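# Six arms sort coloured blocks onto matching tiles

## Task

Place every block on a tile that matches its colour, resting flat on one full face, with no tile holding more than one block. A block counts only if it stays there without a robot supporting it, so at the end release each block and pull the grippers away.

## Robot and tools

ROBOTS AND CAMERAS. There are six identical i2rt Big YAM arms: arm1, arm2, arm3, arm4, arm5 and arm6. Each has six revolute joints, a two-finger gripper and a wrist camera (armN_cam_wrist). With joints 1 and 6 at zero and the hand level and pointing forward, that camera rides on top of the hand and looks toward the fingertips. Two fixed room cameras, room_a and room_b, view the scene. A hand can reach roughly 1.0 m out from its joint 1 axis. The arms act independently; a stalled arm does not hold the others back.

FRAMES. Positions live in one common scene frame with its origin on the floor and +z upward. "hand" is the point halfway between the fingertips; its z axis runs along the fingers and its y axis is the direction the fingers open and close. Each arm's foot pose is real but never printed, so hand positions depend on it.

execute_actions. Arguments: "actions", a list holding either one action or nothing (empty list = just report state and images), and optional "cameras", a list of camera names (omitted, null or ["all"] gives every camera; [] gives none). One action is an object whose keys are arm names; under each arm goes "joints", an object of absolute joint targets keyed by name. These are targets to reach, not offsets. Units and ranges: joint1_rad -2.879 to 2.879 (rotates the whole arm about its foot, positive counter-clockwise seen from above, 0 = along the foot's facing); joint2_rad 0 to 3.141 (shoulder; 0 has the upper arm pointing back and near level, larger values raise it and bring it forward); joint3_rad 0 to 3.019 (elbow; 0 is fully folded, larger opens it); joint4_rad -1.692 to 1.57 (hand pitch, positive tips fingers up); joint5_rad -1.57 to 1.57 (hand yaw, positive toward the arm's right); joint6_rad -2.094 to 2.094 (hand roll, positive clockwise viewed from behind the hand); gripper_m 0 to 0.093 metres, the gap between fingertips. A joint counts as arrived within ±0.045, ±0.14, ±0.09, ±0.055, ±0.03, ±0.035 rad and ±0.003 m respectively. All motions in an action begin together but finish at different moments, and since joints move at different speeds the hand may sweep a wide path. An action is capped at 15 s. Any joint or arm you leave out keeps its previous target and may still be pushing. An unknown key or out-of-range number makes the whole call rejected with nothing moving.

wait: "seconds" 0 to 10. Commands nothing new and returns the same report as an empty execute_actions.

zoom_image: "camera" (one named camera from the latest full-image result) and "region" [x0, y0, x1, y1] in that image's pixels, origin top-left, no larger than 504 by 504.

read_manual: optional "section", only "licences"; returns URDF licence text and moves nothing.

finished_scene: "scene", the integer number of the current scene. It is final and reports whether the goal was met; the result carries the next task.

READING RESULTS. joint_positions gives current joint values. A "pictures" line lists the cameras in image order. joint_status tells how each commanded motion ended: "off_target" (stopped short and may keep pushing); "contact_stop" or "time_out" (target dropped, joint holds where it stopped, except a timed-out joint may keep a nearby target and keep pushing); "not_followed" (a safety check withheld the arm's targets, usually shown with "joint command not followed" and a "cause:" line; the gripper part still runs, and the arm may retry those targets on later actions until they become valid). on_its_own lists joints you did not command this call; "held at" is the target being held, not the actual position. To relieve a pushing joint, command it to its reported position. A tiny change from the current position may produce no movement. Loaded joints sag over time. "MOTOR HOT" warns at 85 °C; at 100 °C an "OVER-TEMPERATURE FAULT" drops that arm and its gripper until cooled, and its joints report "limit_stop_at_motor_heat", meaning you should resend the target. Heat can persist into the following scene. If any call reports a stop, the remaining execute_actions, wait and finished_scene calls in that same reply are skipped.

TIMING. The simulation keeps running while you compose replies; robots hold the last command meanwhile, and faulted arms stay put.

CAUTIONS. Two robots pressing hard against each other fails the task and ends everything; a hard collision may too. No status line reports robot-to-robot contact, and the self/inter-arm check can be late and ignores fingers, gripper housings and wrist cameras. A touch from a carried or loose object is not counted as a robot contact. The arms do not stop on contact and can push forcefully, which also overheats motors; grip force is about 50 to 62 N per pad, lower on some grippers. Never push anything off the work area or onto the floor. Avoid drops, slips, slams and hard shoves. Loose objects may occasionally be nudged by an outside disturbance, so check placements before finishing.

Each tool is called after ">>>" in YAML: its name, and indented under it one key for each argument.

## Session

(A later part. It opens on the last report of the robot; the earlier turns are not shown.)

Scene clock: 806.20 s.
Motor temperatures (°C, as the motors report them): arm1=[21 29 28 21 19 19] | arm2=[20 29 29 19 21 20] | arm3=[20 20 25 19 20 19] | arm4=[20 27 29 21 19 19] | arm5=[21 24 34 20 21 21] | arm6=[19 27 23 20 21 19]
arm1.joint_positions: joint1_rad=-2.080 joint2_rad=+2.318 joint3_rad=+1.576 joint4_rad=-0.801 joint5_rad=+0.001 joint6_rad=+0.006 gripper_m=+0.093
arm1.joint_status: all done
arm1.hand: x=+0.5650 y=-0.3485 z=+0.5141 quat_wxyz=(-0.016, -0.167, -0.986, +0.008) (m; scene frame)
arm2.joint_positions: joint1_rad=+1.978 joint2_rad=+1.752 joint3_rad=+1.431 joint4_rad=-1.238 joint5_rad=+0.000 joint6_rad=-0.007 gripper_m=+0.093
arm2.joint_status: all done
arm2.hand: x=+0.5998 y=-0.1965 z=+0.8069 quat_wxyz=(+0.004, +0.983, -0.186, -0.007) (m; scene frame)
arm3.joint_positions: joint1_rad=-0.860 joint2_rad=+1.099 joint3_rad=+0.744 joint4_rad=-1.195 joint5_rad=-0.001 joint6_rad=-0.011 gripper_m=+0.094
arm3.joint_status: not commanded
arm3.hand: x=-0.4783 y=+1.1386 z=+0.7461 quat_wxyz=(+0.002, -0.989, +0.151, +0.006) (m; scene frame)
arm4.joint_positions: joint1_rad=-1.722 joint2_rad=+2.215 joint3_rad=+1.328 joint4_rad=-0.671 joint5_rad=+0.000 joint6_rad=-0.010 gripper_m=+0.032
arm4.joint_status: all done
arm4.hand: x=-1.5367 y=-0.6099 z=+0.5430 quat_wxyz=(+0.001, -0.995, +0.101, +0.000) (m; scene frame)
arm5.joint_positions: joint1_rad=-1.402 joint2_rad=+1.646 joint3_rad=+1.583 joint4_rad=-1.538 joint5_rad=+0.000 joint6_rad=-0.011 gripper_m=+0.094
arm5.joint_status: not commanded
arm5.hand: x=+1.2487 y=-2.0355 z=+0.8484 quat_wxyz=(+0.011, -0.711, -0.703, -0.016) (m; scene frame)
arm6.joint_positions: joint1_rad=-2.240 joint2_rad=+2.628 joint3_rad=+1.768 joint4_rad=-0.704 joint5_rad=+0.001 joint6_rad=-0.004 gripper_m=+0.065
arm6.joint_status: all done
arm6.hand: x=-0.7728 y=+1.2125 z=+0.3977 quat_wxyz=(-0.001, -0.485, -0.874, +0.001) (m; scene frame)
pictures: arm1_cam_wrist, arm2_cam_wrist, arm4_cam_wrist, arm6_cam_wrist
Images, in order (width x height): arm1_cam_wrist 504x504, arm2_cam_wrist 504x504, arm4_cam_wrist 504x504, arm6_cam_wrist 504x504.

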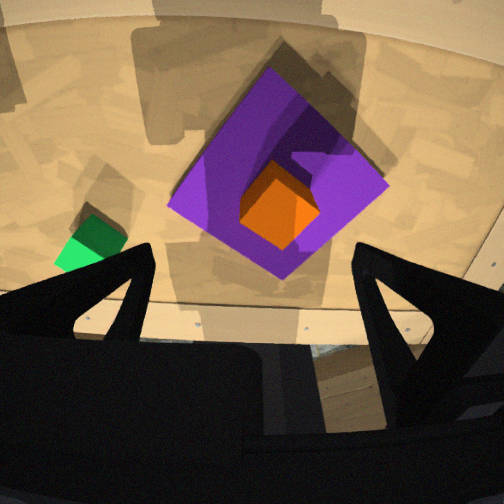

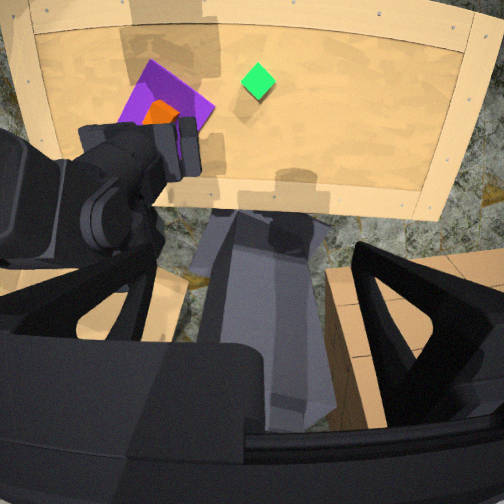

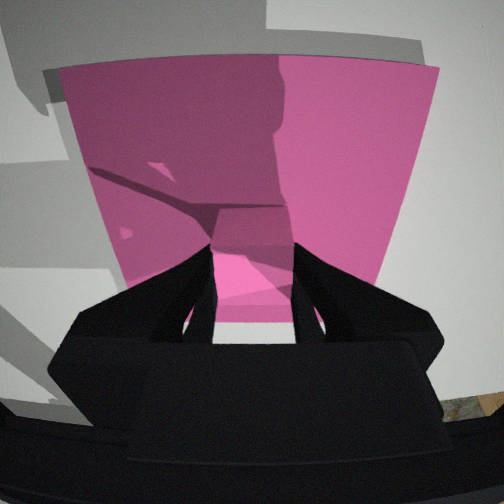

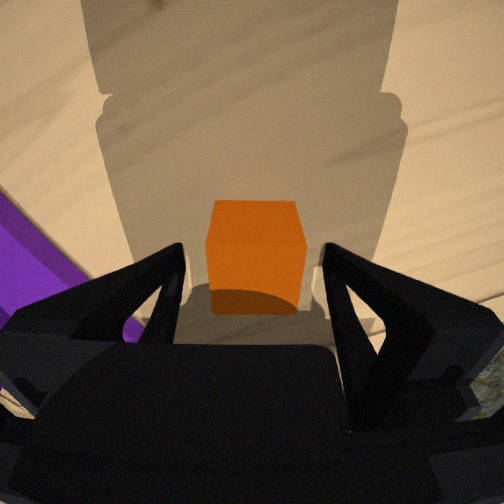

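>>> execute_actions:
  actions:
    - {"arm1":{"joints":{"joint1_rad":-2.118,"joint2_rad":2.478,"joint3_rad":1.625,"joint4_rad":-0.695,"joint6_rad":0.64}},"arm2":{"joints":{"joint1_rad":1.96,"joint2_rad":2.485,"joint3_rad":1.505,"joint4_rad":-0.558,"joint6_rad":0.79}},"arm3":{"joints":{"joint1_rad":-0.815,"joint6_rad":0.745,"gripper_m":0.075}},"arm4":{"joints":{"gripper_m":0.07}},"arm6":{"joints":{"joint2_rad":1.3,"joint3_rad":0.9,"joint4_rad":-1.17}}}
  cameras: ["arm1_cam_wrist","arm2_cam_wrist","arm4_cam_wrist","arm6_cam_wrist"]

Scene clock: 888.47 s.
Motor temperatures (°C, as the motors report them): arm1=[21 30 29 21 19 19] | arm2=[20 29 30 19 21 20] | arm3=[20 20 25 19 20 19] | arm4=[20 27 29 21 19 19] | arm5=[21 24 35 20 21 21] | arm6=[19 27 23 20 21 19]
arm1.joint_positions: joint1_rad=-2.118 joint2_rad=+2.487 joint3_rad=+1.606 joint4_rad=-0.704 joint5_rad=+0.001 joint6_rad=+0.632 gripper_m=+0.093
arm1.joint_status: all done
arm1.hand: x=+0.5439 y=-0.3665 z=+0.4226 quat_wxyz=(+0.003, -0.480, -0.877, +0.006) (m; scene frame)
arm2.joint_positions: joint1_rad=+1.973 joint2_rad=+2.506 joint3_rad=+1.485 joint4_rad=-0.572 joint5_rad=+0.000 joint6_rad=+0.780 gripper_m=+0.093
arm2.joint_status: all done
arm2.hand: x=+0.5631 y=-0.1832 z=+0.4117 quat_wxyz=(+0.003, +0.835, -0.550, +0.012) (m; scene frame)
arm3.joint_positions: joint1_rad=-0.820 joint2_rad=+1.099 joint3_rad=+0.744 joint4_rad=-1.195 joint5_rad=-0.001 joint6_rad=+0.733 gripper_m=+0.075
arm3.joint_status: all done
arm3.hand: x=-0.4815 y=+1.1280 z=+0.7461 quat_wxyz=(-0.001, -0.876, +0.482, +0.006) (m; scene frame)
arm4.joint_positions: joint1_rad=-1.722 joint2_rad=+2.215 joint3_rad=+1.328 joint4_rad=-0.671 joint5_rad=+0.000 joint6_rad=-0.010 gripper_m=+0.070
arm4.joint_status: all done
arm4.hand: x=-1.5367 y=-0.6099 z=+0.5430 quat_wxyz=(+0.001, -0.995, +0.101, +0.000) (m; scene frame)
arm5.joint_positions: joint1_rad=-1.402 joint2_rad=+1.646 joint3_rad=+1.583 joint4_rad=-1.538 joint5_rad=+0.000 joint6_rad=-0.011 gripper_m=+0.094
arm5.joint_status: not commanded
arm5.hand: x=+1.2487 y=-2.0355 z=+0.8484 quat_wxyz=(+0.011, -0.711, -0.703, -0.016) (m; scene frame)
arm6.joint_positions: joint1_rad=-2.240 joint2_rad=+1.300 joint3_rad=+0.898 joint4_rad=-1.158 joint5_rad=+0.001 joint6_rad=-0.004 gripper_m=+0.065
arm6.joint_status: all done
arm6.hand: x=-0.9275 y=+1.4627 z=+0.7952 quat_wxyz=(-0.004, -0.485, -0.874, +0.002) (m; scene frame)
pictures: arm1_cam_wrist, arm2_cam_wrist, arm4_cam_wrist, arm6_cam_wrist
Images, in order (width x height): arm1_cam_wrist 504x504, arm2_cam_wrist 504x504, arm4_cam_wrist 504x504, arm6_cam_wrist 504x504.

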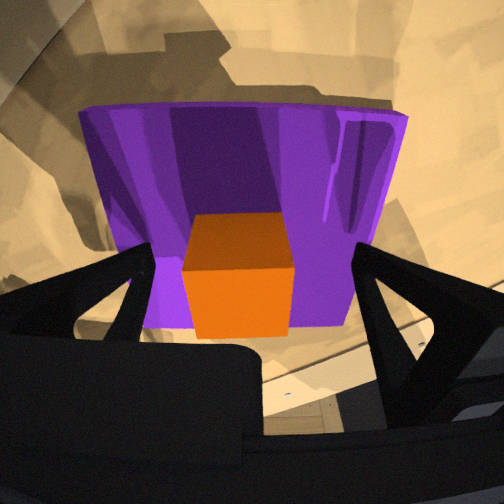

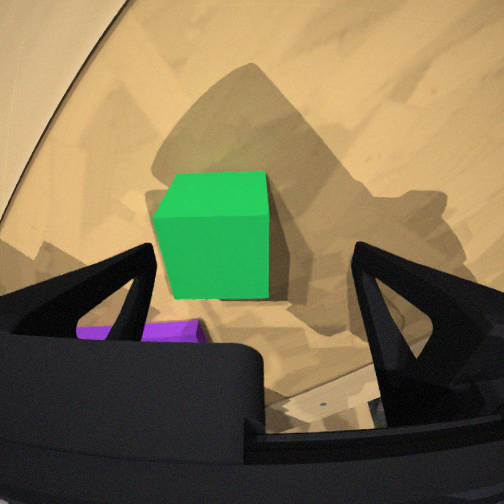

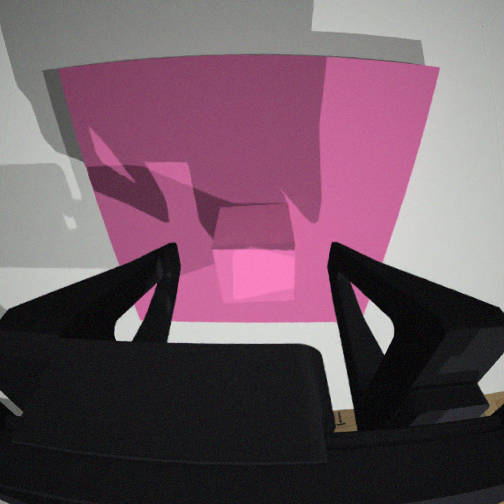

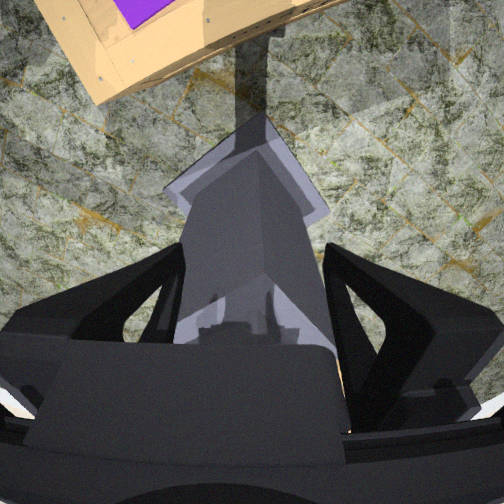

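>>> execute_actions:
  actions:
    - {"arm1":{"joints":{"gripper_m":0.02}},"arm2":{"joints":{"joint3_rad":1.545}},"arm3":{"joints":{"joint2_rad":2.382,"joint3_rad":1.497,"joint4_rad":-0.632,"gripper_m":0.09}},"arm4":{"joints":{"joint2_rad":1.6,"joint3_rad":1.1,"joint4_rad":-1.06}},"arm6":{"joints":{"joint1_rad":-1.3}}}
  cameras: ["arm1_cam_wrist","arm2_cam_wrist","arm3_cam_wrist","arm4_cam_wrist"]

Scene clock: 927.47 s.
Motor temperatures (°C, as the motors report them): arm1=[21 30 29 21 19 19] | arm2=[20 30 28 19 21 20] | arm3=[20 20 25 19 20 19] | arm4=[20 27 29 21 19 19] | arm5=[21 24 35 20 21 21] | arm6=[19 25 24 20 21 19]
arm1.joint_positions: joint1_rad=-2.118 joint2_rad=+2.487 joint3_rad=+1.606 joint4_rad=-0.704 joint5_rad=+0.000 joint6_rad=+0.632 gripper_m=+0.037
arm1.joint_status: gripper_m off_target (ended at +0.037, target +0.020)
arm1.hand: x=+0.5441 y=-0.3665 z=+0.4226 quat_wxyz=(+0.003, -0.480, -0.877, +0.005) (m; scene frame)
arm2.joint_positions: joint1_rad=+1.973 joint2_rad=+2.506 joint3_rad=+1.513 joint4_rad=-0.572 joint5_rad=+0.000 joint6_rad=+0.781 gripper_m=+0.093
arm2.joint_status: all done
arm2.hand: x=+0.5486 y=-0.1772 z=+0.4173 quat_wxyz=(+0.005, +0.835, -0.551, -0.002) (m; scene frame)
arm3.joint_positions: joint1_rad=-0.821 joint2_rad=+2.402 joint3_rad=+1.473 joint4_rad=-0.634 joint5_rad=-0.002 joint6_rad=+0.737 gripper_m=+0.090
arm3.joint_status: all done
arm3.hand: x=-0.7711 y=+1.2102 z=+0.4065 quat_wxyz=(+0.000, -0.875, +0.484, -0.001) (m; scene frame)
arm4.joint_positions: joint1_rad=-1.722 joint2_rad=+1.584 joint3_rad=+1.100 joint4_rad=-1.045 joint5_rad=+0.000 joint6_rad=-0.010 gripper_m=+0.070
arm4.joint_status: all done
arm4.hand: x=-1.4368 y=-0.6319 z=+0.7781 quat_wxyz=(+0.003, -0.995, +0.101, +0.014) (m; scene frame)
arm5.joint_positions: joint1_rad=-1.402 joint2_rad=+1.646 joint3_rad=+1.583 joint4_rad=-1.538 joint5_rad=+0.000 joint6_rad=-0.011 gripper_m=+0.094
arm5.joint_status: not commanded
arm5.hand: x=+1.2487 y=-2.0355 z=+0.8484 quat_wxyz=(+0.011, -0.711, -0.703, -0.016) (m; scene frame)
arm6.joint_positions: joint1_rad=-1.301 joint2_rad=+1.300 joint3_rad=+0.898 joint4_rad=-1.158 joint5_rad=+0.000 joint6_rad=-0.004 gripper_m=+0.065
arm6.joint_status: all done
arm6.hand: x=-0.7665 y=+1.7258 z=+0.7958 quat_wxyz=(-0.005, -0.037, -0.999, -0.001) (m; scene frame)
pictures: arm1_cam_wrist, arm2_cam_wrist, arm3_cam_wrist, arm4_cam_wrist
Images, in order (width x height): arm1_cam_wrist 504x504, arm2_cam_wrist 504x504, arm3_cam_wrist 504x504, arm4_cam_wrist 504x504.

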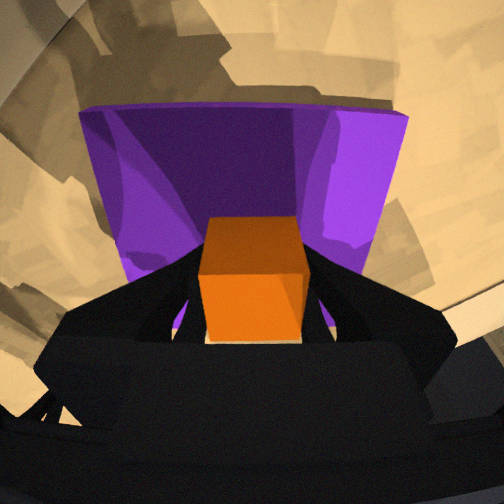

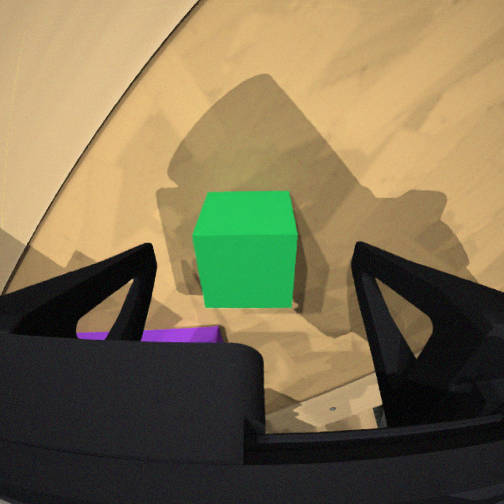

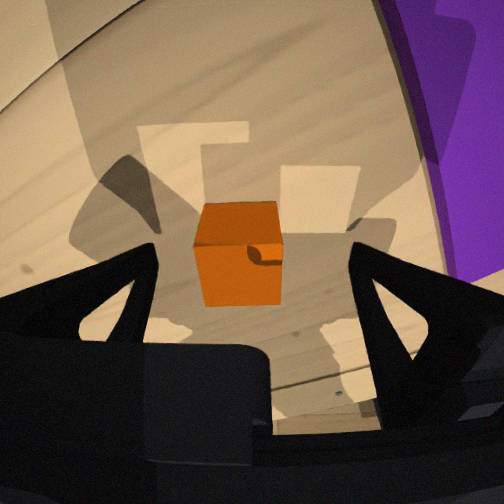

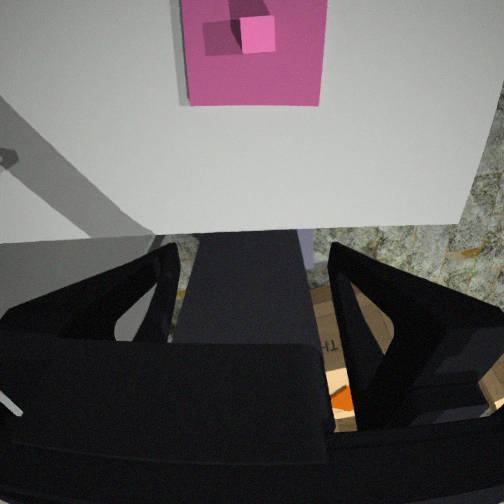

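>>> execute_actions:
  actions:
    - {"arm1":{"joints":{"joint2_rad":1.25,"joint3_rad":0.8,"joint4_rad":-0.85,"joint6_rad":0.0}},"arm2":{"joints":{"gripper_m":0.02}},"arm3":{"joints":{"gripper_m":0.014}}}
  cameras: ["arm1_cam_wrist","arm2_cam_wrist","arm3_cam_wrist"]

Scene clock: 942.43 s.
Motor temperatures (°C, as the motors report them): arm1=[21 30 29 21 19 19] | arm2=[20 31 28 19 21 20] | arm3=[20 21 25 19 20 19] | arm4=[20 26 29 21 19 19] | arm5=[21 24 35 20 21 21] | arm6=[19 25 24 20 21 19]
arm1.joint_positions: joint1_rad=-2.118 joint2_rad=+1.248 joint3_rad=+0.804 joint4_rad=-0.844 joint5_rad=+0.000 joint6_rad=+0.009 gripper_m=+0.037
arm1.joint_status: all done
arm1.hand: x=+0.3344 y=-0.2820 z=+0.7653 quat_wxyz=(-0.141, -0.185, -0.972, +0.030) (m; scene frame)
arm2.joint_positions: joint1_rad=+1.973 joint2_rad=+2.506 joint3_rad=+1.513 joint4_rad=-0.572 joint5_rad=+0.000 joint6_rad=+0.782 gripper_m=+0.038
arm2.joint_status: gripper_m off_target (ended at +0.038, target +0.020)
arm2.hand: x=+0.5485 y=-0.1772 z=+0.4173 quat_wxyz=(+0.005, +0.835, -0.551, -0.002) (m; scene frame)
arm3.joint_positions: joint1_rad=-0.821 joint2_rad=+2.402 joint3_rad=+1.473 joint4_rad=-0.634 joint5_rad=-0.002 joint6_rad=+0.737 gripper_m=+0.031
arm3.joint_status: gripper_m off_target (ended at +0.031, target +0.014)
arm3.hand: x=-0.7711 y=+1.2103 z=+0.4065 quat_wxyz=(+0.001, -0.875, +0.484, -0.001) (m; scene frame)
arm4.joint_positions: joint1_rad=-1.722 joint2_rad=+1.584 joint3_rad=+1.100 joint4_rad=-1.045 joint5_rad=+0.000 joint6_rad=-0.010 gripper_m=+0.070
arm4.joint_status: not commanded
arm4.hand: x=-1.4368 y=-0.6319 z=+0.7781 quat_wxyz=(+0.003, -0.995, +0.101, +0.014) (m; scene frame)
arm5.joint_positions: joint1_rad=-1.402 joint2_rad=+1.646 joint3_rad=+1.583 joint4_rad=-1.538 joint5_rad=+0.000 joint6_rad=-0.011 gripper_m=+0.094
arm5.joint_status: not commanded
arm5.hand: x=+1.2487 y=-2.0355 z=+0.8484 quat_wxyz=(+0.011, -0.711, -0.703, -0.016) (m; scene frame)
arm6.joint_positions: joint1_rad=-1.301 joint2_rad=+1.300 joint3_rad=+0.898 joint4_rad=-1.158 joint5_rad=+0.000 joint6_rad=-0.004 gripper_m=+0.065
arm6.joint_status: not commanded
arm6.hand: x=-0.7665 y=+1.7258 z=+0.7958 quat_wxyz=(-0.005, -0.037, -0.999, -0.001) (m; scene frame)
pictures: arm1_cam_wrist, arm2_cam_wrist, arm3_cam_wrist
Images, in order (width x height): arm1_cam_wrist 504x504, arm2_cam_wrist 504x504, arm3_cam_wrist 504x504.

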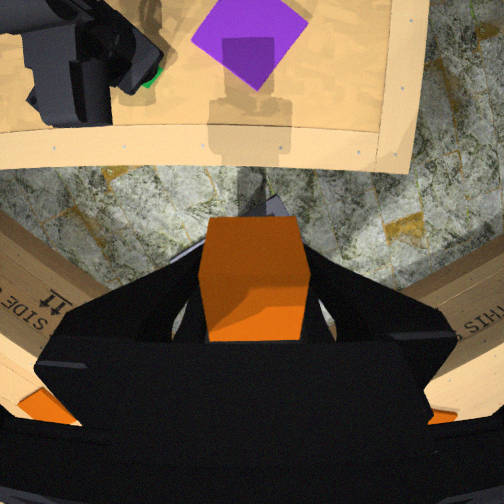

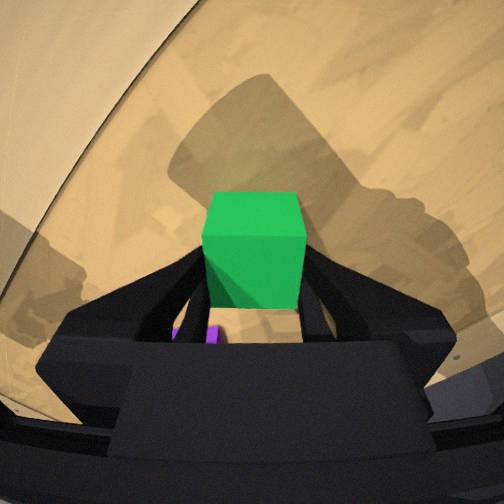

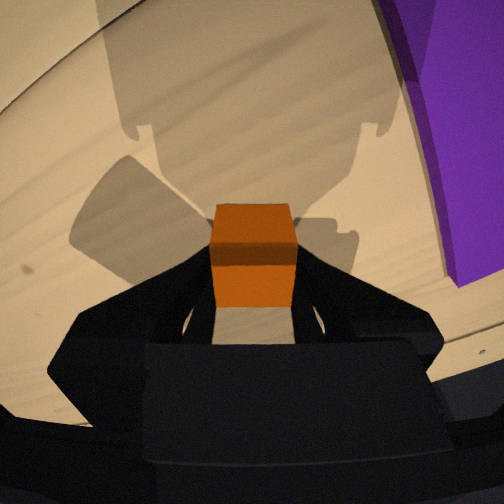

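>>> execute_actions:
  actions:
    - {"arm1":{"joints":{"joint1_rad":1.93,"joint4_rad":-0.74}},"arm2":{"joints":{"joint1_rad":-2.366,"joint2_rad":1.78,"joint3_rad":1.45,"joint4_rad":-1.23,"joint6_rad":0.0}},"arm3":{"joints":{"joint1_rad":1.367,"joint2_rad":2.30,"joint3_rad":1.595,"joint4_rad":-0.86}}}
  cameras: ["arm1_cam_wrist","arm2_cam_wrist","arm3_cam_wrist"]

Scene clock: 958.33 s.
Motor temperatures (°C, as the motors report them): arm1=[21 28 29 21 19 19] | arm2=[20 31 28 19 21 20] | arm3=[20 22 25 19 20 19] | arm4=[20 26 30 21 19 19] | arm5=[21 24 35 20 21 21] | arm6=[19 24 24 20 21 19]
arm1.joint_positions: joint1_rad=+1.930 joint2_rad=+1.248 joint3_rad=+0.802 joint4_rad=-0.748 joint5_rad=+0.000 joint6_rad=+0.007 gripper_m=+0.037
arm1.joint_status: all done
arm1.hand: x=-0.3641 y=-0.3499 z=+0.7712 quat_wxyz=(+0.056, +0.948, +0.257, -0.181) (m; scene frame)
arm2.joint_positions: joint1_rad=-2.372 joint2_rad=+1.778 joint3_rad=+1.451 joint4_rad=-1.216 joint5_rad=+0.001 joint6_rad=+0.008 gripper_m=+0.038
arm2.joint_status: all done
arm2.hand: x=+1.0743 y=-0.9253 z=+0.8061 quat_wxyz=(-0.012, -0.716, -0.698, +0.015) (m; scene frame)
arm3.joint_positions: joint1_rad=+1.370 joint2_rad=+2.299 joint3_rad=+1.590 joint4_rad=-0.852 joint5_rad=+0.000 joint6_rad=+0.737 gripper_m=+0.031
arm3.joint_status: all done
arm3.hand: x=-0.0065 y=+0.4736 z=+0.5043 quat_wxyz=(-0.008, -0.831, -0.557, -0.003) (m; scene frame)
arm4.joint_positions: joint1_rad=-1.722 joint2_rad=+1.584 joint3_rad=+1.100 joint4_rad=-1.045 joint5_rad=+0.000 joint6_rad=-0.010 gripper_m=+0.070
arm4.joint_status: not commanded
arm4.hand: x=-1.4368 y=-0.6319 z=+0.7781 quat_wxyz=(+0.003, -0.995, +0.101, +0.014) (m; scene frame)
arm5.joint_positions: joint1_rad=-1.402 joint2_rad=+1.646 joint3_rad=+1.583 joint4_rad=-1.538 joint5_rad=+0.000 joint6_rad=-0.011 gripper_m=+0.094
arm5.joint_status: not commanded
arm5.hand: x=+1.2487 y=-2.0355 z=+0.8484 quat_wxyz=(+0.011, -0.711, -0.703, -0.016) (m; scene frame)
arm6.joint_positions: joint1_rad=-1.301 joint2_rad=+1.300 joint3_rad=+0.898 joint4_rad=-1.158 joint5_rad=+0.000 joint6_rad=-0.004 gripper_m=+0.065
arm6.joint_status: not commanded
arm6.hand: x=-0.7665 y=+1.7258 z=+0.7958 quat_wxyz=(-0.005, -0.037, -0.999, -0.001) (m; scene frame)
pictures: arm1_cam_wrist, arm2_cam_wrist, arm3_cam_wrist
Images, in order (width x height): arm1_cam_wrist 504x504, arm2_cam_wrist 504x504, arm3_cam_wrist 504x504.

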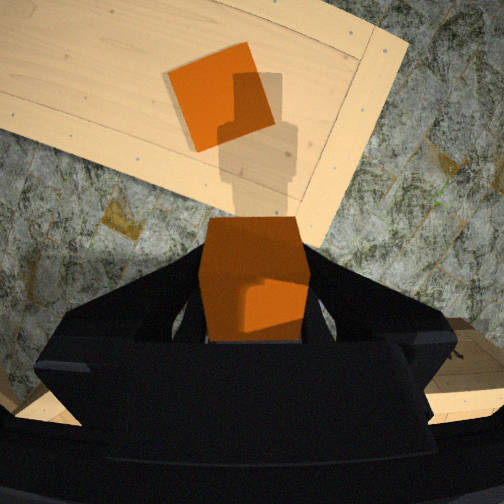

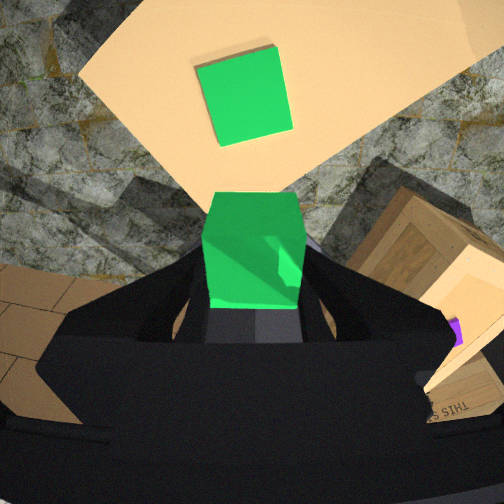

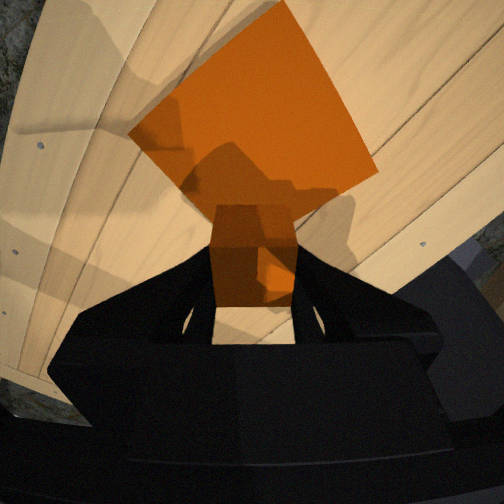

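>>> execute_actions:
  actions:
    - {"arm1":{"joints":{"joint1_rad":2.022,"joint2_rad":2.37,"joint3_rad":1.49,"joint4_rad":-0.665}},"arm2":{"joints":{"joint1_rad":-2.345,"joint2_rad":2.455,"joint3_rad":1.51,"joint4_rad":-0.56}},"arm3":{"joints":{"joint1_rad":1.34,"joint2_rad":2.452,"joint3_rad":1.71,"joint4_rad":-0.80}}}
  cameras: ["arm1_cam_wrist","arm2_cam_wrist","arm3_cam_wrist"]

Scene clock: 994.17 s.
Motor temperatures (°C, as the motors report them): arm1=[21 27 30 21 19 19] | arm2=[20 30 29 19 21 20] | arm3=[20 23 24 19 20 19] | arm4=[20 25 30 21 19 19] | arm5=[21 24 35 20 21 21] | arm6=[19 24 24 20 21 19]
arm1.joint_positions: joint1_rad=+2.025 joint2_rad=+2.376 joint3_rad=+1.459 joint4_rad=-0.663 joint5_rad=+0.000 joint6_rad=+0.007 gripper_m=+0.037
arm1.joint_status: all done
arm1.hand: x=-0.4803 y=-0.4862 z=+0.4496 quat_wxyz=(+0.004, +0.951, +0.308, +0.003) (m; scene frame)
arm2.joint_positions: joint1_rad=-2.354 joint2_rad=+2.481 joint3_rad=+1.486 joint4_rad=-0.575 joint5_rad=+0.001 joint6_rad=+0.008 gripper_m=+0.038
arm2.joint_status: all done
arm2.hand: x=+1.0822 y=-0.9650 z=+0.4305 quat_wxyz=(-0.002, -0.710, -0.704, +0.005) (m; scene frame)
arm3.joint_positions: joint1_rad=+1.343 joint2_rad=+2.473 joint3_rad=+1.683 joint4_rad=-0.803 joint5_rad=+0.000 joint6_rad=+0.737 gripper_m=+0.031
arm3.joint_status: all done
arm3.hand: x=-0.0196 y=+0.4606 z=+0.4258 quat_wxyz=(+0.008, -0.838, -0.545, -0.007) (m; scene frame)
arm4.joint_positions: joint1_rad=-1.722 joint2_rad=+1.584 joint3_rad=+1.100 joint4_rad=-1.045 joint5_rad=+0.000 joint6_rad=-0.010 gripper_m=+0.070
arm4.joint_status: not commanded
arm4.hand: x=-1.4368 y=-0.6319 z=+0.7781 quat_wxyz=(+0.003, -0.995, +0.101, +0.014) (m; scene frame)
arm5.joint_positions: joint1_rad=-1.402 joint2_rad=+1.646 joint3_rad=+1.583 joint4_rad=-1.538 joint5_rad=+0.000 joint6_rad=-0.011 gripper_m=+0.094
arm5.joint_status: not commanded
arm5.hand: x=+1.2487 y=-2.0355 z=+0.8484 quat_wxyz=(+0.011, -0.711, -0.703, -0.016) (m; scene frame)
arm6.joint_positions: joint1_rad=-1.301 joint2_rad=+1.300 joint3_rad=+0.898 joint4_rad=-1.158 joint5_rad=+0.000 joint6_rad=-0.004 gripper_m=+0.065
arm6.joint_status: not commanded
arm6.hand: x=-0.7665 y=+1.7258 z=+0.7958 quat_wxyz=(-0.005, -0.037, -0.999, -0.001) (m; scene frame)
pictures: arm1_cam_wrist, arm2_cam_wrist, arm3_cam_wrist
Images, in order (width x height): arm1_cam_wrist 504x504, arm2_cam_wrist 504x504, arm3_cam_wrist 504x504.

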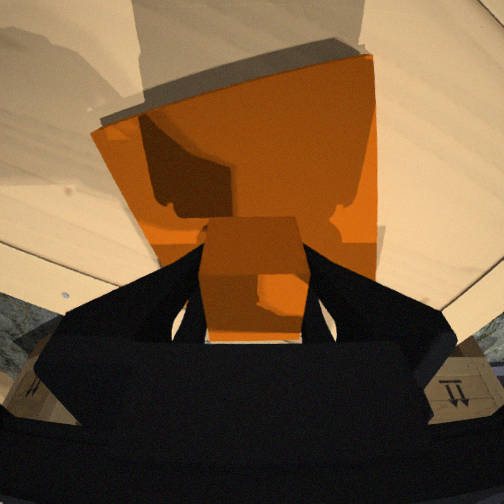

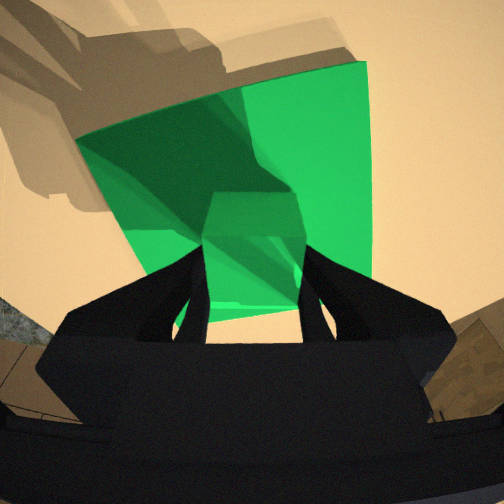

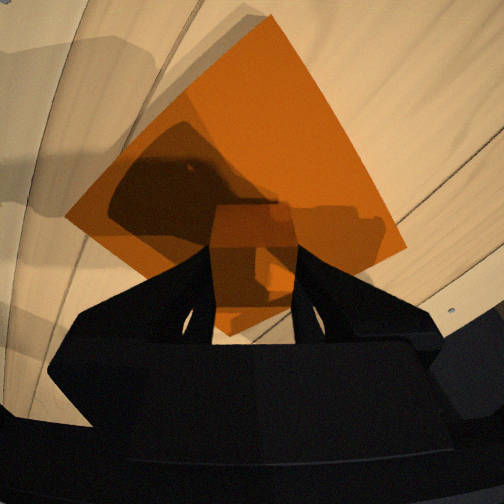

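>>> execute_actions:
  actions:
    - {"arm1":{"joints":{"joint2_rad":2.436,"joint4_rad":-0.603}},"arm2":{"joints":{"joint2_rad":2.514}},"arm3":{"joints":{"joint2_rad":2.506,"joint4_rad":-0.772}}}
  cameras: ["arm1_cam_wrist","arm2_cam_wrist","arm3_cam_wrist"]

Scene clock: 1003.17 s.
Motor temperatures (°C, as the motors report them): arm1=[21 28 29 21 19 19] | arm2=[20 30 28 19 21 20] | arm3=[20 24 25 19 20 19] | arm4=[20 25 30 21 19 19] | arm5=[21 24 35 20 21 21] | arm6=[19 24 24 20 21 19]
arm1.joint_positions: joint1_rad=+2.025 joint2_rad=+2.430 joint3_rad=+1.464 joint4_rad=-0.612 joint5_rad=+0.000 joint6_rad=+0.007 gripper_m=+0.037
arm1.joint_status: all done
arm1.hand: x=-0.4773 y=-0.4844 z=+0.4211 quat_wxyz=(+0.005, +0.951, +0.308, +0.003) (m; scene frame)
arm2.joint_positions: joint1_rad=-2.354 joint2_rad=+2.484 joint3_rad=+1.486 joint4_rad=-0.574 joint5_rad=+0.001 joint6_rad=+0.008 gripper_m=+0.038
arm2.joint_status: all done
arm2.hand: x=+1.0822 y=-0.9642 z=+0.4292 quat_wxyz=(-0.001, -0.710, -0.704, +0.005) (m; scene frame)
arm3.joint_positions: joint1_rad=+1.343 joint2_rad=+2.485 joint3_rad=+1.686 joint4_rad=-0.779 joint5_rad=+0.000 joint6_rad=+0.737 gripper_m=+0.031
arm3.joint_status: all done
arm3.hand: x=-0.0183 y=+0.4573 z=+0.4194 quat_wxyz=(+0.000, -0.838, -0.545, -0.005) (m; scene frame)
arm4.joint_positions: joint1_rad=-1.722 joint2_rad=+1.584 joint3_rad=+1.100 joint4_rad=-1.045 joint5_rad=+0.000 joint6_rad=-0.010 gripper_m=+0.070
arm4.joint_status: not commanded
arm4.hand: x=-1.4368 y=-0.6319 z=+0.7781 quat_wxyz=(+0.003, -0.995, +0.101, +0.014) (m; scene frame)
arm5.joint_positions: joint1_rad=-1.402 joint2_rad=+1.646 joint3_rad=+1.583 joint4_rad=-1.538 joint5_rad=+0.000 joint6_rad=-0.011 gripper_m=+0.094
arm5.joint_status: not commanded
arm5.hand: x=+1.2487 y=-2.0355 z=+0.8484 quat_wxyz=(+0.011, -0.711, -0.703, -0.016) (m; scene frame)
arm6.joint_positions: joint1_rad=-1.301 joint2_rad=+1.300 joint3_rad=+0.898 joint4_rad=-1.158 joint5_rad=+0.000 joint6_rad=-0.004 gripper_m=+0.065
arm6.joint_status: not commanded
arm6.hand: x=-0.7665 y=+1.7258 z=+0.7958 quat_wxyz=(-0.005, -0.037, -0.999, -0.001) (m; scene frame)
pictures: arm1_cam_wrist, arm2_cam_wrist, arm3_cam_wrist
Images, in order (width x height): arm1_cam_wrist 504x504, arm2_cam_wrist 504x504, arm3_cam_wrist 504x504.

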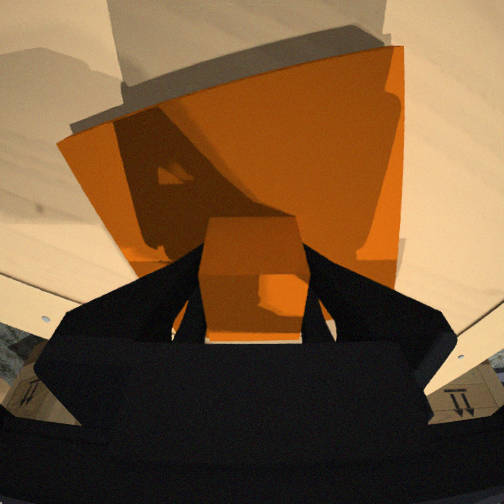

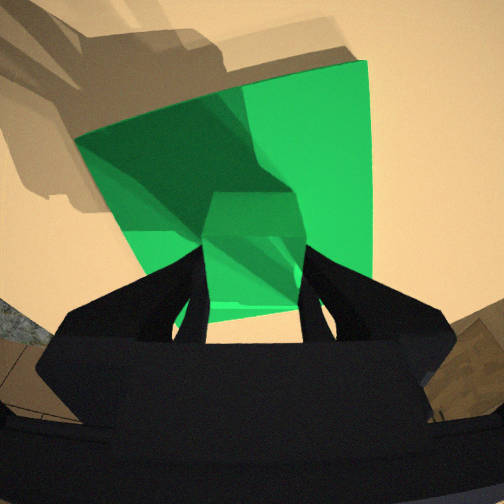

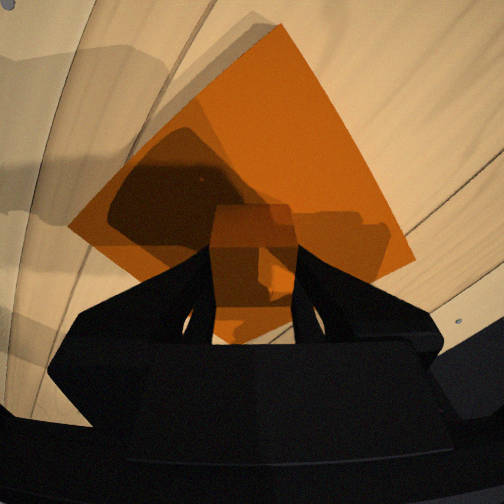

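All three are touching. Release.

>>> execute_actions:
  actions:
    - {"arm1":{"joints":{"gripper_m":0.085}},"arm2":{"joints":{"gripper_m":0.085}},"arm3":{"joints":{"gripper_m":0.085}}}
  cameras: []

>>> execute_actions:
  actions:
    - {"arm1":{"joints":{"joint2_rad":2.1,"joint4_rad":-0.94}},"arm2":{"joints":{"joint2_rad":2.15,"joint4_rad":-0.91}},"arm3":{"joints":{"joint2_rad":2.17,"joint4_rad":-1.09}}}

Scene clock: 1006.70 s.
Motor temperatures (°C, as the motors report them): arm1=[21 28 29 21 19 19] | arm2=[20 30 28 19 21 20] | arm3=[20 24 25 19 20 19] | arm4=[20 25 30 21 19 19] | arm5=[21 24 36 20 21 21] | arm6=[19 24 24 20 21 19]
arm1.joint_positions: joint1_rad=+2.025 joint2_rad=+2.430 joint3_rad=+1.464 joint4_rad=-0.612 joint5_rad=+0.000 joint6_rad=+0.007 gripper_m=+0.085
arm1.joint_status: all done
arm1.hand: x=-0.4773 y=-0.4844 z=+0.4211 quat_wxyz=(+0.005, +0.951, +0.308, +0.003) (m; scene frame)
arm2.joint_positions: joint1_rad=-2.354 joint2_rad=+2.492 joint3_rad=+1.486 joint4_rad=-0.574 joint5_rad=+0.001 joint6_rad=+0.008 gripper_m=+0.085
arm2.joint_status: all done
arm2.hand: x=+1.0822 y=-0.9610 z=+0.4244 quat_wxyz=(+0.002, -0.710, -0.704, +0.002) (m; scene frame)
arm3.joint_positions: joint1_rad=+1.343 joint2_rad=+2.499 joint3_rad=+1.686 joint4_rad=-0.779 joint5_rad=+0.000 joint6_rad=+0.737 gripper_m=+0.085
arm3.joint_status: all done
arm3.hand: x=-0.0199 y=+0.4622 z=+0.4104 quat_wxyz=(+0.008, -0.838, -0.545, -0.007) (m; scene frame)
arm4.joint_positions: joint1_rad=-1.722 joint2_rad=+1.584 joint3_rad=+1.100 joint4_rad=-1.045 joint5_rad=+0.000 joint6_rad=-0.010 gripper_m=+0.070
arm4.joint_status: not commanded
arm4.hand: x=-1.4368 y=-0.6319 z=+0.7781 quat_wxyz=(+0.003, -0.995, +0.101, +0.014) (m; scene frame)
arm5.joint_positions: joint1_rad=-1.402 joint2_rad=+1.646 joint3_rad=+1.583 joint4_rad=-1.538 joint5_rad=+0.000 joint6_rad=-0.011 gripper_m=+0.094
arm5.joint_status: not commanded
arm5.hand: x=+1.2487 y=-2.0355 z=+0.8484 quat_wxyz=(+0.011, -0.711, -0.703, -0.016) (m; scene frame)
arm6.joint_positions: joint1_rad=-1.301 joint2_rad=+1.300 joint3_rad=+0.898 joint4_rad=-1.158 joint5_rad=+0.000 joint6_rad=-0.004 gripper_m=+0.065
arm6.joint_status: not commanded
arm6.hand: x=-0.7665 y=+1.7258 z=+0.7958 quat_wxyz=(-0.005, -0.037, -0.999, -0.001) (m; scene frame)
pictures: none
No camera images: the call's "cameras" was empty. Leave "cameras" out to get every camera's image.

Scene clock: 1008.13 s.
Motor temperatures (°C, as the motors report them): arm1=[21 29 29 21 19 19] | arm2=[20 30 28 19 21 20] | arm3=[20 24 25 19 20 19] | arm4=[20 25 30 21 19 19] | arm5=[21 24 36 20 21 21] | arm6=[19 24 24 20 21 19]
arm1.joint_positions: joint1_rad=+2.025 joint2_rad=+2.094 joint3_rad=+1.480 joint4_rad=-0.931 joint5_rad=+0.000 joint6_rad=+0.007 gripper_m=+0.085
arm1.joint_status: all done
arm1.hand: x=-0.4937 y=-0.4938 z=+0.6133 quat_wxyz=(+0.010, +0.951, +0.308, -0.012) (m; scene frame)
arm2.joint_positions: joint1_rad=-2.354 joint2_rad=+2.132 joint3_rad=+1.497 joint4_rad=-0.897 joint5_rad=+0.001 joint6_rad=+0.008 gripper_m=+0.085
arm2.joint_status: all done
arm2.hand: x=+1.0830 y=-0.9906 z=+0.6308 quat_wxyz=(-0.016, -0.710, -0.704, +0.019) (m; scene frame)
arm3.joint_positions: joint1_rad=+1.343 joint2_rad=+2.176 joint3_rad=+1.702 joint4_rad=-1.083 joint5_rad=+0.000 joint6_rad=+0.737 gripper_m=+0.085
arm3.joint_status: all done
arm3.hand: x=-0.0178 y=+0.4498 z=+0.6138 quat_wxyz=(-0.009, -0.838, -0.545, -0.003) (m; scene frame)
arm4.joint_positions: joint1_rad=-1.722 joint2_rad=+1.584 joint3_rad=+1.100 joint4_rad=-1.045 joint5_rad=+0.000 joint6_rad=-0.010 gripper_m=+0.070
arm4.joint_status: not commanded
arm4.hand: x=-1.4368 y=-0.6319 z=+0.7781 quat_wxyz=(+0.003, -0.995, +0.101, +0.014) (m; scene frame)
arm5.joint_positions: joint1_rad=-1.402 joint2_rad=+1.646 joint3_rad=+1.583 joint4_rad=-1.538 joint5_rad=+0.000 joint6_rad=-0.011 gripper_m=+0.094
arm5.joint_status: not commanded
arm5.hand: x=+1.2487 y=-2.0355 z=+0.8484 quat_wxyz=(+0.011, -0.711, -0.703, -0.016) (m; scene frame)
arm6.joint_positions: joint1_rad=-1.301 joint2_rad=+1.300 joint3_rad=+0.898 joint4_rad=-1.158 joint5_rad=+0.000 joint6_rad=-0.004 gripper_m=+0.065
arm6.joint_status: not commanded
arm6.hand: x=-0.7665 y=+1.7258 z=+0.7958 quat_wxyz=(-0.005, -0.037, -0.999, -0.001) (m; scene frame)
pictures: arm1_cam_wrist, arm2_cam_wrist, arm3_cam_wrist, arm4_cam_wrist, arm5_cam_wrist, arm6_cam_wrist, room_a, room_b
Images, in order (width x height): arm1_cam_wrist 504x504, arm2_cam_wrist 504x504, arm3_cam_wrist 504x504, arm4_cam_wrist 504x504, arm5_cam_wrist 504x504, arm6_cam_wrist 504x504, room_a 504x504, room_b 504x504.

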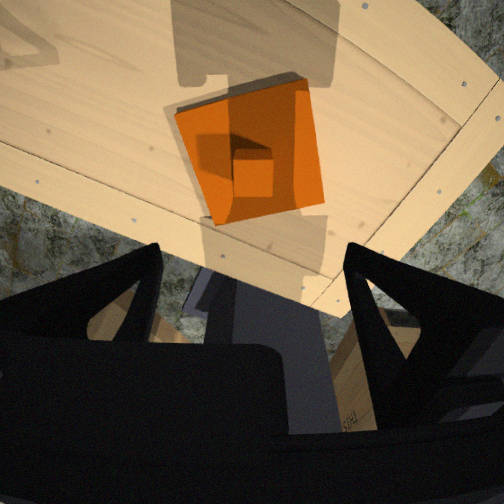

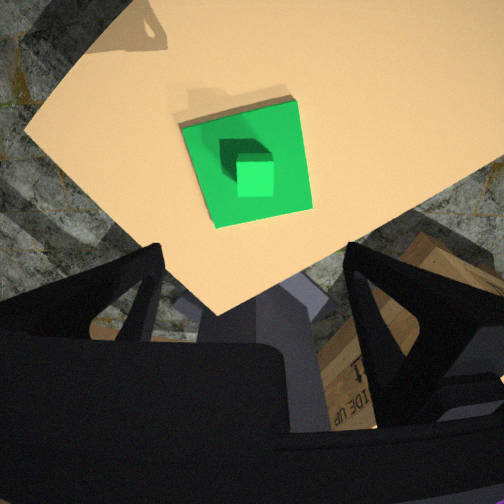

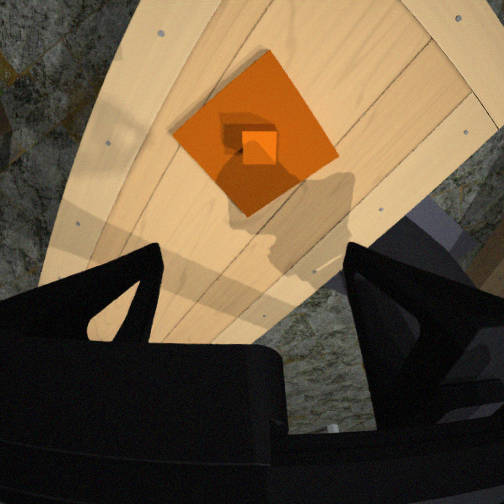

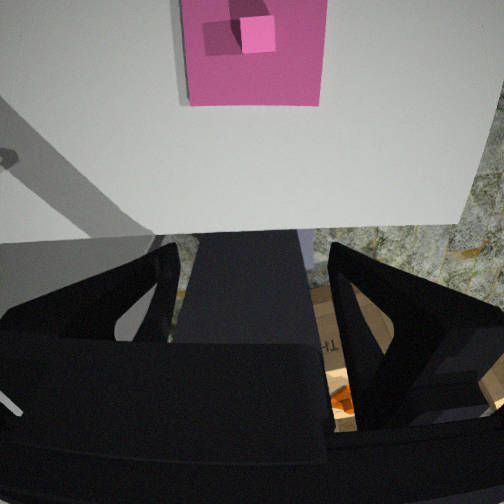

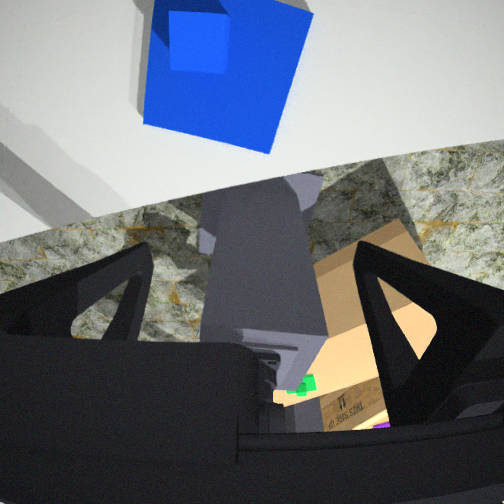

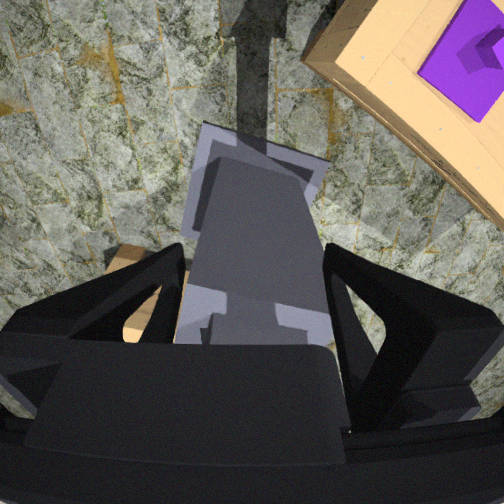

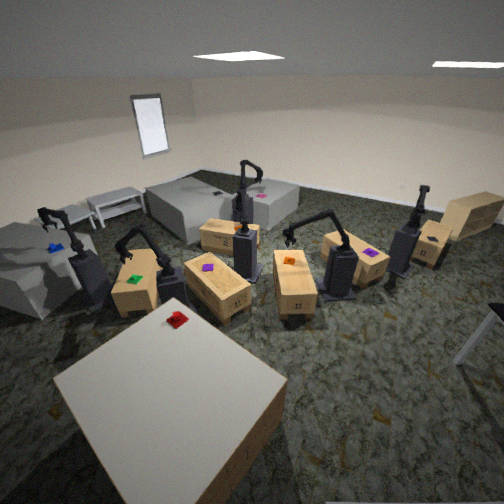

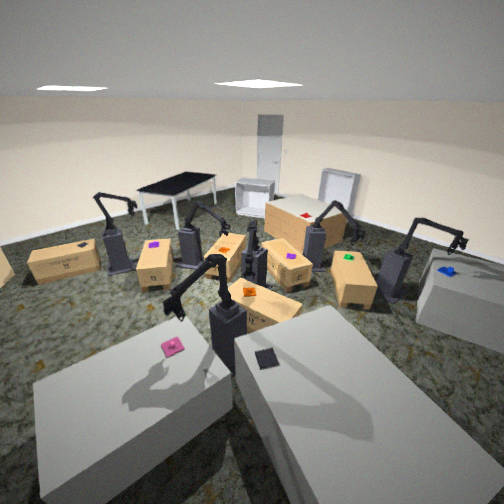

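>>> zoom_image:
  camera: "room_a"
  region: [20, 220, 220, 340]

>>> zoom_image:
  camera: "room_a"
  region: [330, 220, 450, 290]

Region (20, 220, 220, 340) of room_a's 504x504 image, scaled by 2.520, with more detail than that image has; it fills the top 302 rows of this view, and the rest is white.

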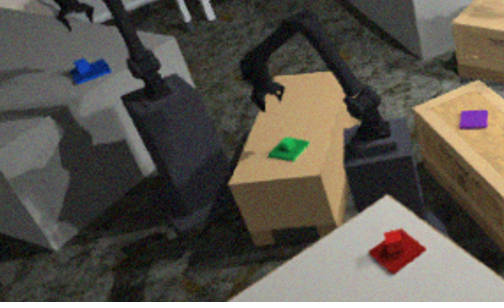

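Region (330, 220, 450, 290) of room_a's 504x504 image, scaled by 4.200, with more detail than that image has; it fills the top 294 rows of this view, and the rest is white.

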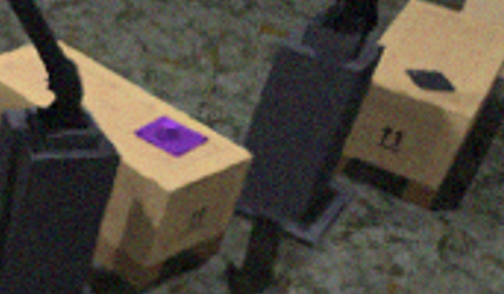

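>>> finished_scene:
  scene: 1

The scene is finished: the task was done.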